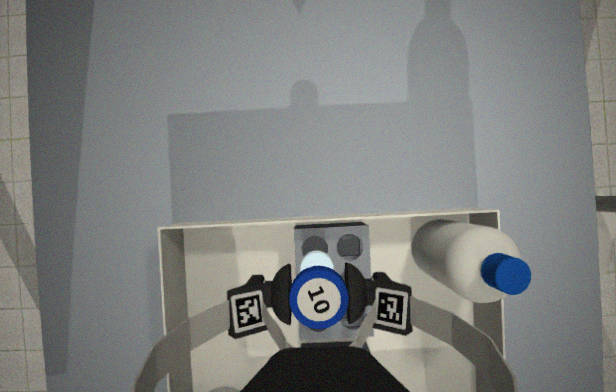

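Scene clock: 68.53 s.
r1.base_odometry: x=-1.007 y=+1.591 heading=+0.861 (m, m, rad; r1's odometry frame)
r1.turned_by_wheels: +0.000 (rad since the last result)
r1.turned_by_imu: -0.001 (rad since the last result)
r1.base_tilt: forward=-0.8 right=+0.2 (deg)
r1.lidar_m: 0.27 0.29 3.93 3.75 2.49 1.74 1.68 1.76 2.39 1.33 0.42 0.28
r1.base_status: done
r1.joint_positions: lift_m=+1.130 arm_m=+0.501 wrist_yaw_rad=+0.000 wrist_pitch_rad=+1.570 wrist_roll_rad=+1.570 gripper_m=+0.005
r1.joint_status: all done
r1.motor_effort: lift_m=+26(26) arm_m=-8(11) wrist_yaw_rad=+0(0) wrist_pitch_rad=-1(1) wrist_roll_rad=+2(1) gripper_m=-16(15) wheel_0=+0(7) wheel_1=+2(7) wheel_2=+1(1) (%)
r1.hand_pose: x=+0.6726 y=-0.0874 z=+1.0193 quat_wxyz=(+0.501, +0.500, +0.500, -0.499) (m; r1's base frame)
r1.wrist_depth_mm: 480 484 488 484 484 480 480 / 484 484 480 477 477 477 477 / 488 484 477 480 480 480 484 / 480 484 488 480 480 477 477 / 484 477 484 418 477 477 477 / 484 484 186 209 183 484 477 / 480 480 484 248 480 477 473
r2.base_odometry: x=+1.399 y=-0.019 heading=-1.010 (m, m, rad; r2's odometry frame)
r2.turned_by_wheels: +0.000 (rad since the last result)
r2.turned_by_imu: -0.001 (rad since the last result)
r2.base_tilt: forward=-0.4 right=+0.4 (deg)
r2.lidar_m: 0.25 0.27 0.36 1.28 2.49 1.81 1.74 1.76 2.38 4.42 0.36 0.25
r2.base_status: done
r2.joint_positions: lift_m=+1.120 arm_m=+0.151 wrist_yaw_rad=+0.000 wrist_pitch_rad=+1.570 wrist_roll_rad=+0.008 gripper_m=+0.050
r2.joint_status: not commanded
r2.motor_effort: lift_m=+24(24) arm_m=-7(7) wrist_yaw_rad=+1(1) wrist_pitch_rad=+0(0) wrist_roll_rad=-1(1) gripper_m=-3(6) wheel_0=+0(8) wheel_1=-2(5) wheel_2=+0(1) (%)
r2.hand_pose: x=+0.3222 y=-0.0874 z=+1.0094 quat_wxyz=(+0.707, +0.003, +0.707, -0.003) (m; r2's base frame)
r2.wrist_depth_mm: 469 469 473 469 327 473 473 / 473 469 473 473 399 473 473 / 473 473 473 473 473 477 477 / 473 477 480 480 480 477 477 / 473 473 477 477 477 477 477 / 1255 1255 199 1025 196 1281 1255 / 1255 1255 1042 113 1255 1229 1281
pictures: r1_wrist_camera
Images, in order (width x height): r1_wrist_camera 616x392.

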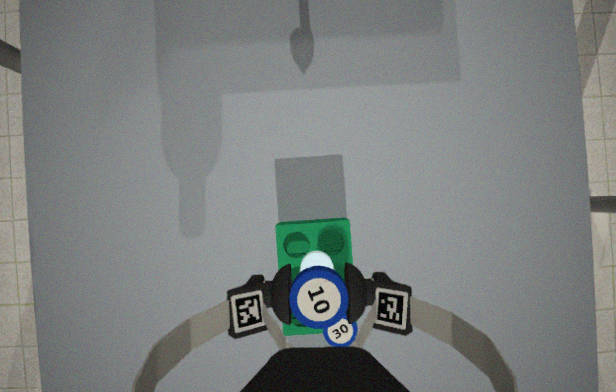

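execute_actions:
  actions:
    - {"r1":{"base":{"strafe_m":-0.006},"joints":{"arm_m":0.479,"lift_m":1.055}},"r2":{"joints":{"arm_m":0.51},"pace":"fast"}}
  cameras: ["r1_wrist_camera","r2_wrist_camera"]

Scene clock: 72.63 s.
r1.base_odometry: x=-1.002 y=+1.587 heading=+0.861 (m, m, rad; r1's odometry frame)
r1.turned_by_wheels: +0.000 (rad since the last result)
r1.turned_by_imu: +0.001 (rad since the last result)
r1.base_tilt: forward=-0.7 right=+0.1 (deg)
r1.lidar_m: 0.26 0.29 3.95 3.75 2.46 1.75 1.69 1.77 2.38 1.31 0.43 0.29
r1.base_status: done
r1.joint_positions: lift_m=+1.055 arm_m=+0.480 wrist_yaw_rad=+0.000 wrist_pitch_rad=+1.570 wrist_roll_rad=+1.570 gripper_m=+0.005
r1.joint_status: all done
r1.motor_effort: lift_m=+16(25) arm_m=-8(10) wrist_yaw_rad=+0(0) wrist_pitch_rad=-1(1) wrist_roll_rad=+2(2) gripper_m=-14(14) wheel_0=+1(9) wheel_1=+1(4) wheel_2=+0(1) (%)
r1.hand_pose: x=+0.6515 y=-0.0874 z=+0.9451 quat_wxyz=(+0.501, +0.500, +0.500, -0.499) (m; r1's base frame)
r1.wrist_depth_mm: 410 410 410 410 402 407 404 / 410 407 407 404 407 404 404 / 407 407 407 410 404 404 404 / 404 410 407 407 402 404 407 / 404 407 407 345 402 402 404 / 407 404 186 209 182 404 404 / 407 407 404 231 404 399 402
r2.base_odometry: x=+1.399 y=-0.019 heading=-1.010 (m, m, rad; r2's odometry frame)
r2.turned_by_wheels: +0.000 (rad since the last result)
r2.turned_by_imu: +0.000 (rad since the last result)
r2.base_tilt: forward=-0.4 right=+0.4 (deg)
r2.lidar_m: 0.25 0.25 0.35 1.29 2.53 1.85 1.72 1.77 2.40 4.43 0.37 0.25
r2.base_status: not commanded
r2.joint_positions: lift_m=+1.120 arm_m=+0.509 wrist_yaw_rad=+0.000 wrist_pitch_rad=+1.570 wrist_roll_rad=+0.008 gripper_m=+0.050
r2.joint_status: all done
r2.motor_effort: lift_m=+24(24) arm_m=+7(7) wrist_yaw_rad=-1(2) wrist_pitch_rad=+1(1) wrist_roll_rad=-1(2) gripper_m=-1(3) wheel_0=+0(0) wheel_1=-2(2) wheel_2=+0(0) (%)
r2.hand_pose: x=+0.6800 y=-0.0874 z=+1.0094 quat_wxyz=(+0.707, +0.003, +0.707, -0.003) (m; r2's base frame)
r2.wrist_depth_mm: 469 477 473 473 469 477 477 / 469 473 473 469 469 473 473 / 477 332 459 469 469 473 477 / 473 469 469 473 469 477 477 / 473 466 413 413 413 473 477 / 473 473 199 473 197 477 477 / 477 473 473 113 445 477 477
pictures: r1_wrist_camera, r2_wrist_camera
Images, in order (width x height): r1_wrist_camera 616x392, r2_wrist_camera 616x392.

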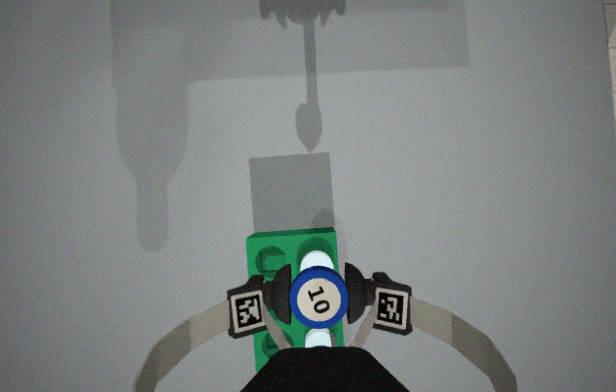

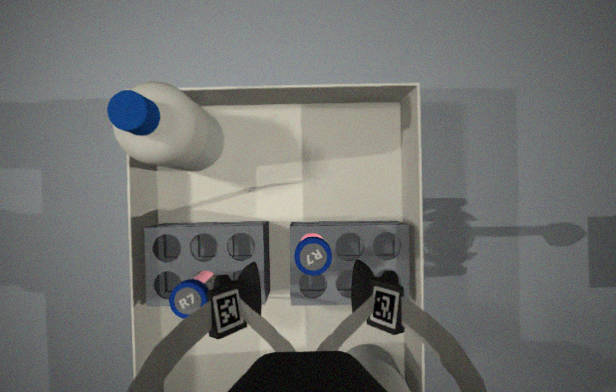

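execute_actions:
  actions:
    - {"r1":{"base":{"translate_m":0.002},"joints":{"lift_m":0.992},"pace":"slow"},"r2":{"base":{"strafe_m":-0.006},"joints":{"lift_m":0.986}}}
  cameras: ["r1_wrist_camera","r2_wrist_camera"]

Scene clock: 83.30 s.
r1.base_odometry: x=-1.001 y=+1.589 heading=+0.861 (m, m, rad; r1's odometry frame)
r1.turned_by_wheels: +0.000 (rad since the last result)
r1.turned_by_imu: +0.002 (rad since the last result)
r1.base_tilt: forward=-0.7 right=+0.1 (deg)
r1.lidar_m: 0.27 0.28 3.94 3.76 2.49 1.75 1.69 1.75 2.38 1.30 0.43 0.31
r1.base_status: done
r1.joint_positions: lift_m=+0.992 arm_m=+0.480 wrist_yaw_rad=+0.000 wrist_pitch_rad=+1.570 wrist_roll_rad=+1.570 gripper_m=+0.005
r1.joint_status: all done
r1.motor_effort: lift_m=+16(16) arm_m=-8(8) wrist_yaw_rad=+1(1) wrist_pitch_rad=-1(1) wrist_roll_rad=+1(1) gripper_m=-14(15) wheel_0=+2(6) wheel_1=+2(3) wheel_2=+0(4) (%)
r1.hand_pose: x=+0.6515 y=-0.0874 z=+0.8822 quat_wxyz=(+0.501, +0.500, +0.500, -0.499) (m; r1's base frame)
r1.wrist_depth_mm: 343 343 343 342 342 345 342 / 342 343 345 343 342 343 340 / 343 345 342 342 343 343 340 / 343 343 342 343 340 340 342 / 342 343 340 289 342 340 340 / 342 342 186 209 183 342 340 / 342 342 342 210 342 340 340
r2.base_odometry: x=+1.394 y=-0.022 heading=-1.010 (m, m, rad; r2's odometry frame)
r2.turned_by_wheels: +0.000 (rad since the last result)
r2.turned_by_imu: +0.000 (rad since the last result)
r2.base_tilt: forward=-0.4 right=+0.4 (deg)
r2.lidar_m: 0.25 0.26 0.36 1.28 2.50 1.82 1.72 1.78 2.41 4.42 0.36 0.25
r2.base_status: done
r2.joint_positions: lift_m=+0.986 arm_m=+0.509 wrist_yaw_rad=+0.000 wrist_pitch_rad=+1.570 wrist_roll_rad=+0.008 gripper_m=+0.050
r2.joint_status: all done
r2.motor_effort: lift_m=+17(23) arm_m=+7(7) wrist_yaw_rad=-3(4) wrist_pitch_rad=+1(1) wrist_roll_rad=-1(1) gripper_m=-4(5) wheel_0=+0(4) wheel_1=+2(7) wheel_2=+0(1) (%)
r2.hand_pose: x=+0.6800 y=-0.0874 z=+0.8761 quat_wxyz=(+0.707, +0.003, +0.707, -0.003) (m; r2's base frame)
r2.wrist_depth_mm: 196 338 338 338 340 338 338 / 192 233 336 336 336 340 340 / 206 272 334 336 338 338 338 / 301 334 336 338 338 338 340 / 298 307 312 307 278 338 340 / 283 276 198 216 196 340 342 / 283 216 340 113 340 342 342
pictures: r1_wrist_camera, r2_wrist_camera
Images, in order (width x height): r1_wrist_camera 616x392, r2_wrist_camera 616x392.

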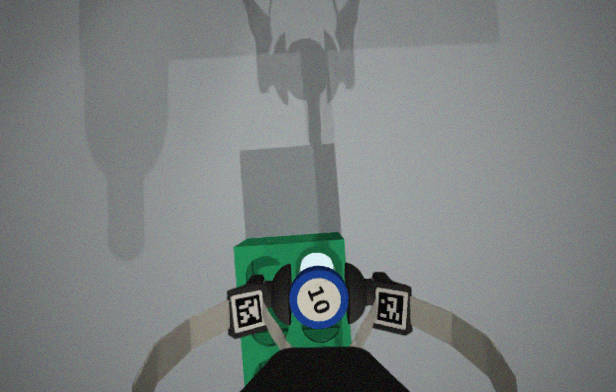

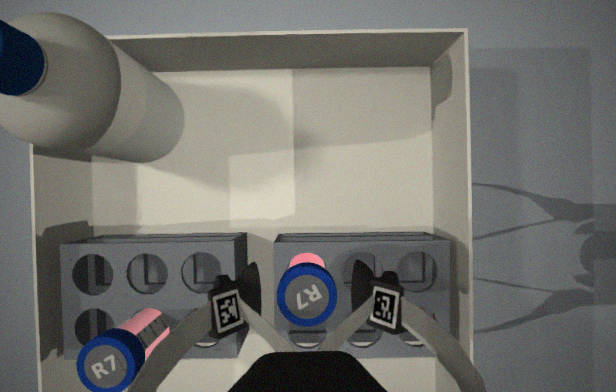

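execute_actions:
  actions:
    - {"r1":{"joints":{"gripper_m":0.05}},"r2":{"joints":{"gripper_m":0.005}}}
  cameras: []

execute_actions:
  actions:
    - {"r1":{"joints":{"lift_m":1.05},"pace":"fast"},"r2":{"joints":{"lift_m":1.05}}}
  cameras: ["r1_wrist_camera"]

execute_actions:
  actions:
    - {"r1":{"joints":{"lift_m":1.12,"arm_m":0.18,"wrist_roll_rad":0},"pace":"fast"},"r2":{"joints":{"lift_m":1.13}}}
  cameras: ["r2_wrist_camera"]

execute_actions:
  actions:
    - {"r1":{"base":{"strafe_m":-0.574}},"r2":{"base":{"strafe_m":-0.541},"joints":{"arm_m":0.465}}}
  cameras: ["r2_wrist_camera"]

Scene clock: 85.53 s.
r1.base_odometry: x=-1.001 y=+1.589 heading=+0.861 (m, m, rad; r1's odometry frame)
r1.turned_by_wheels: +0.000 (rad since the last result)
r1.turned_by_imu: +0.001 (rad since the last result)
r1.base_tilt: forward=-0.7 right=+0.1 (deg)
r1.lidar_m: 0.28 0.28 3.93 3.77 2.47 1.76 1.69 1.74 2.35 1.29 0.43 0.29
r1.base_status: not commanded
r1.joint_positions: lift_m=+0.992 arm_m=+0.480 wrist_yaw_rad=+0.000 wrist_pitch_rad=+1.570 wrist_roll_rad=+1.570 gripper_m=+0.050
r1.joint_status: all done
r1.motor_effort: lift_m=+16(16) arm_m=-8(8) wrist_yaw_rad=+1(1) wrist_pitch_rad=-1(1) wrist_roll_rad=+1(1) gripper_m=-2(14) wheel_0=+3(3) wheel_1=+2(2) wheel_2=+0(1) (%)
r1.hand_pose: x=+0.6515 y=-0.0874 z=+0.8822 quat_wxyz=(+0.501, +0.500, +0.500, -0.499) (m; r1's base frame)
r1.wrist_depth_mm: 347 343 343 343 342 342 340 / 345 345 343 342 340 342 338 / 345 343 342 340 342 342 340 / 345 343 343 343 340 343 340 / 343 342 342 283 340 340 340 / 342 345 196 220 190 340 340 / 342 343 342 141 342 342 338
r2.base_odometry: x=+1.394 y=-0.022 heading=-1.010 (m, m, rad; r2's odometry frame)
r2.turned_by_wheels: +0.000 (rad since the last result)
r2.turned_by_imu: +0.000 (rad since the last result)
r2.base_tilt: forward=-0.4 right=+0.3 (deg)
r2.lidar_m: 0.25 0.25 0.36 1.31 2.51 1.82 1.70 1.76 2.40 4.41 0.38 0.28
r2.base_status: not commanded
r2.joint_positions: lift_m=+0.986 arm_m=+0.509 wrist_yaw_rad=+0.000 wrist_pitch_rad=+1.570 wrist_roll_rad=+0.008 gripper_m=+0.005
r2.joint_status: all done
r2.motor_effort: lift_m=+16(16) arm_m=+7(7) wrist_yaw_rad=-3(3) wrist_pitch_rad=+1(2) wrist_roll_rad=-1(1) gripper_m=-17(11) wheel_0=+0(0) wheel_1=+2(2) wheel_2=+0(0) (%)
r2.hand_pose: x=+0.6800 y=-0.0874 z=+0.8761 quat_wxyz=(+0.707, +0.003, +0.707, -0.003) (m; r2's base frame)
r2.wrist_depth_mm: 196 334 338 340 338 338 340 / 191 234 336 336 334 340 340 / 207 272 336 338 336 338 340 / 293 334 338 336 336 340 342 / 300 307 324 278 281 340 342 / 283 276 191 208 188 340 342 / 279 216 338 113 338 310 340
pictures: none
No camera images: the call's "cameras" was empty. Leave "cameras" out to get every camera's image.

Scene clock: 86.73 s.
r1.base_odometry: x=-1.001 y=+1.589 heading=+0.861 (m, m, rad; r1's odometry frame)
r1.turned_by_wheels: +0.000 (rad since the last result)
r1.turned_by_imu: +0.000 (rad since the last result)
r1.base_tilt: forward=-0.8 right=+0.1 (deg)
r1.lidar_m: 0.28 0.29 3.93 3.76 2.50 1.76 1.69 1.77 2.38 1.29 0.44 0.30
r1.base_status: not commanded
r1.joint_positions: lift_m=+1.050 arm_m=+0.480 wrist_yaw_rad=+0.000 wrist_pitch_rad=+1.570 wrist_roll_rad=+1.570 gripper_m=+0.050
r1.joint_status: all done
r1.motor_effort: lift_m=+26(27) arm_m=-8(8) wrist_yaw_rad=+1(1) wrist_pitch_rad=-1(1) wrist_roll_rad=+1(2) gripper_m=-2(1) wheel_0=+2(2) wheel_1=+2(2) wheel_2=+0(0) (%)
r1.hand_pose: x=+0.6515 y=-0.0874 z=+0.9393 quat_wxyz=(+0.501, +0.500, +0.500, -0.499) (m; r1's base frame)
r1.wrist_depth_mm: 402 402 402 404 399 399 399 / 402 404 399 399 397 399 394 / 402 402 399 399 402 402 399 / 402 399 399 399 402 397 399 / 402 402 399 342 399 397 397 / 402 404 198 342 191 399 397 / 402 399 399 141 399 397 397
r2.base_odometry: x=+1.394 y=-0.022 heading=-1.010 (m, m, rad; r2's odometry frame)
r2.turned_by_wheels: +0.000 (rad since the last result)
r2.turned_by_imu: +0.000 (rad since the last result)
r2.base_tilt: forward=-0.4 right=+0.3 (deg)
r2.lidar_m: 0.25 0.26 0.38 1.29 2.52 1.83 1.71 1.78 2.41 4.42 0.39 0.25
r2.base_status: not commanded
r2.joint_positions: lift_m=+1.050 arm_m=+0.509 wrist_yaw_rad=+0.000 wrist_pitch_rad=+1.570 wrist_roll_rad=+0.008 gripper_m=+0.005
r2.joint_status: all done
r2.motor_effort: lift_m=+25(26) arm_m=+7(7) wrist_yaw_rad=-4(1) wrist_pitch_rad=+1(2) wrist_roll_rad=-1(0) gripper_m=-16(16) wheel_0=+0(0) wheel_1=+2(2) wheel_2=+0(0) (%)
r2.hand_pose: x=+0.6800 y=-0.0874 z=+0.9394 quat_wxyz=(+0.707, +0.003, +0.707, -0.003) (m; r2's base frame)
r2.wrist_depth_mm: 399 402 399 404 402 402 402 / 220 259 402 397 364 402 402 / 407 272 399 402 399 404 402 / 402 399 399 399 402 402 404 / 399 338 373 343 340 399 404 / 404 340 192 207 189 404 404 / 402 334 402 113 402 407 404
pictures: r1_wrist_camera
Images, in order (width x height): r1_wrist_camera 616x392.

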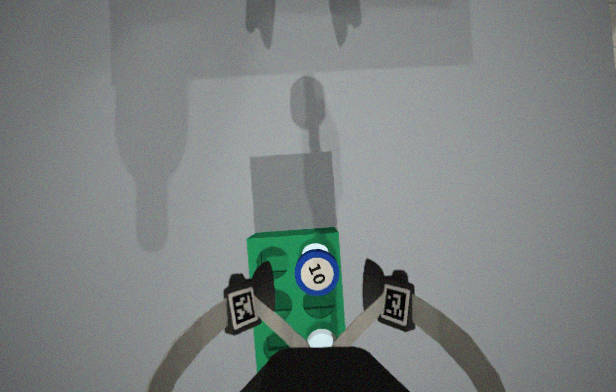

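Scene clock: 88.43 s.
r1.base_odometry: x=-1.001 y=+1.589 heading=+0.861 (m, m, rad; r1's odometry frame)
r1.turned_by_wheels: +0.000 (rad since the last result)
r1.turned_by_imu: +0.001 (rad since the last result)
r1.base_tilt: forward=-0.8 right=+0.1 (deg)
r1.lidar_m: 0.27 0.29 3.94 3.76 2.49 1.75 1.68 1.77 2.38 1.29 0.43 0.29
r1.base_status: not commanded
r1.joint_positions: lift_m=+1.120 arm_m=+0.181 wrist_yaw_rad=+0.000 wrist_pitch_rad=+1.570 wrist_roll_rad=+0.000 gripper_m=+0.050
r1.joint_status: all done
r1.motor_effort: lift_m=+26(28) arm_m=-8(8) wrist_yaw_rad=+1(0) wrist_pitch_rad=-1(2) wrist_roll_rad=-1(5) gripper_m=-3(1) wheel_0=+3(2) wheel_1=+2(2) wheel_2=-1(1) (%)
r1.hand_pose: x=+0.3524 y=-0.0874 z=+1.0093 quat_wxyz=(+0.707, +0.000, +0.707, +0.000) (m; r1's base frame)
r1.wrist_depth_mm: 1281 473 473 462 473 462 462 / 1281 473 469 473 469 469 466 / 1255 473 473 469 469 469 462 / 1308 480 477 477 469 466 459 / 1255 477 473 466 469 469 462 / 1281 1281 197 1025 190 1255 1255 / 1281 1281 1060 141 1229 1255 1229
r2.base_odometry: x=+1.394 y=-0.022 heading=-1.010 (m, m, rad; r2's odometry frame)
r2.turned_by_wheels: +0.000 (rad since the last result)
r2.turned_by_imu: +0.000 (rad since the last result)
r2.base_tilt: forward=-0.4 right=+0.3 (deg)
r2.lidar_m: 0.25 0.26 0.35 1.31 2.52 1.83 1.74 1.77 2.42 4.37 0.36 0.25
r2.base_status: not commanded
r2.joint_positions: lift_m=+1.130 arm_m=+0.509 wrist_yaw_rad=+0.000 wrist_pitch_rad=+1.570 wrist_roll_rad=+0.008 gripper_m=+0.005
r2.joint_status: all done
r2.motor_effort: lift_m=+25(25) arm_m=+7(7) wrist_yaw_rad=-4(1) wrist_pitch_rad=+1(2) wrist_roll_rad=-1(0) gripper_m=-16(16) wheel_0=+0(0) wheel_1=+2(2) wheel_2=+0(0) (%)
r2.hand_pose: x=+0.6800 y=-0.0874 z=+1.0194 quat_wxyz=(+0.707, +0.003, +0.707, -0.003) (m; r2's base frame)
r2.wrist_depth_mm: 477 480 484 484 480 484 480 / 484 484 480 488 484 484 484 / 484 342 477 480 480 488 484 / 480 480 480 480 477 480 484 / 480 480 424 421 427 484 488 / 480 473 191 207 188 488 484 / 488 469 484 113 455 488 480
pictures: r2_wrist_camera
Images, in order (width x height): r2_wrist_camera 616x392.

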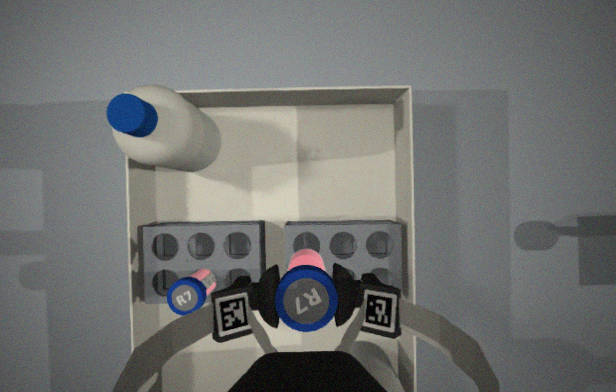

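Scene clock: 91.67 s.
r1.base_odometry: x=-0.566 y=+1.215 heading=+0.861 (m, m, rad; r1's odometry frame)
r1.turned_by_wheels: +0.000 (rad since the last result)
r1.turned_by_imu: +0.002 (rad since the last result)
r1.base_tilt: forward=-0.7 right=+0.1 (deg)
r1.lidar_m: 0.29 0.31 0.41 4.31 2.43 1.75 1.67 1.76 2.35 1.32 0.45 0.32
r1.base_status: done
r1.joint_positions: lift_m=+1.120 arm_m=+0.181 wrist_yaw_rad=+0.000 wrist_pitch_rad=+1.570 wrist_roll_rad=+0.000 gripper_m=+0.050
r1.joint_status: not commanded
r1.motor_effort: lift_m=+26(26) arm_m=-8(8) wrist_yaw_rad=+2(1) wrist_pitch_rad=-2(2) wrist_roll_rad=-1(1) gripper_m=+0(2) wheel_0=-1(8) wheel_1=-1(10) wheel_2=+0(5) (%)
r1.hand_pose: x=+0.3524 y=-0.0874 z=+1.0094 quat_wxyz=(+0.707, +0.000, +0.707, +0.000) (m; r1's base frame)
r1.wrist_depth_mm: 477 445 473 459 466 466 462 / 477 469 469 370 469 466 462 / 477 473 477 473 469 466 462 / 477 477 473 469 473 466 469 / 480 477 473 469 473 466 854 / 1281 1281 196 1042 190 1229 1255 / 1255 1255 1042 141 1255 1229 1229
r2.base_odometry: x=+0.936 y=-0.310 heading=-1.010 (m, m, rad; r2's odometry frame)
r2.turned_by_wheels: +0.000 (rad since the last result)
r2.turned_by_imu: +0.002 (rad since the last result)
r2.base_tilt: forward=-0.5 right=+0.4 (deg)
r2.lidar_m: 0.25 0.26 0.39 1.01 2.47 1.83 1.73 1.78 2.42 3.87 0.39 0.27
r2.base_status: done
r2.joint_positions: lift_m=+1.130 arm_m=+0.466 wrist_yaw_rad=+0.000 wrist_pitch_rad=+1.570 wrist_roll_rad=+0.008 gripper_m=+0.005
r2.joint_status: all done
r2.motor_effort: lift_m=+25(25) arm_m=-7(7) wrist_yaw_rad=-3(3) wrist_pitch_rad=+0(2) wrist_roll_rad=-2(0) gripper_m=-18(14) wheel_0=+0(7) wheel_1=+1(10) wheel_2=+1(1) (%)
r2.hand_pose: x=+0.6373 y=-0.0874 z=+1.0194 quat_wxyz=(+0.707, +0.003, +0.707, -0.003) (m; r2's base frame)
r2.wrist_depth_mm: 480 488 477 480 480 1255 1255 / 484 484 484 488 484 1281 1281 / 480 484 480 484 488 1229 1281 / 484 488 484 488 480 1281 1281 / 480 480 480 421 484 1255 1255 / 488 484 191 208 188 1255 1255 / 484 484 484 113 488 866 1281
pictures: r2_wrist_camera
Images, in order (width x height): r2_wrist_camera 616x392.

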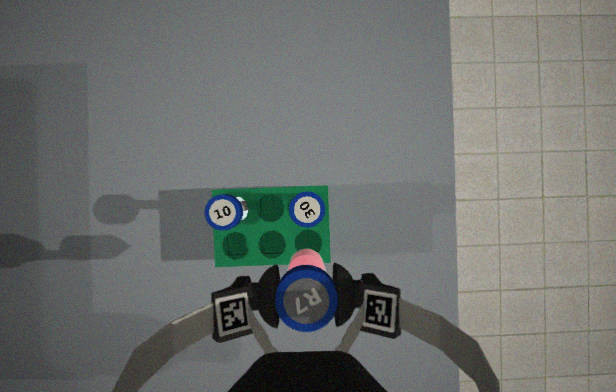

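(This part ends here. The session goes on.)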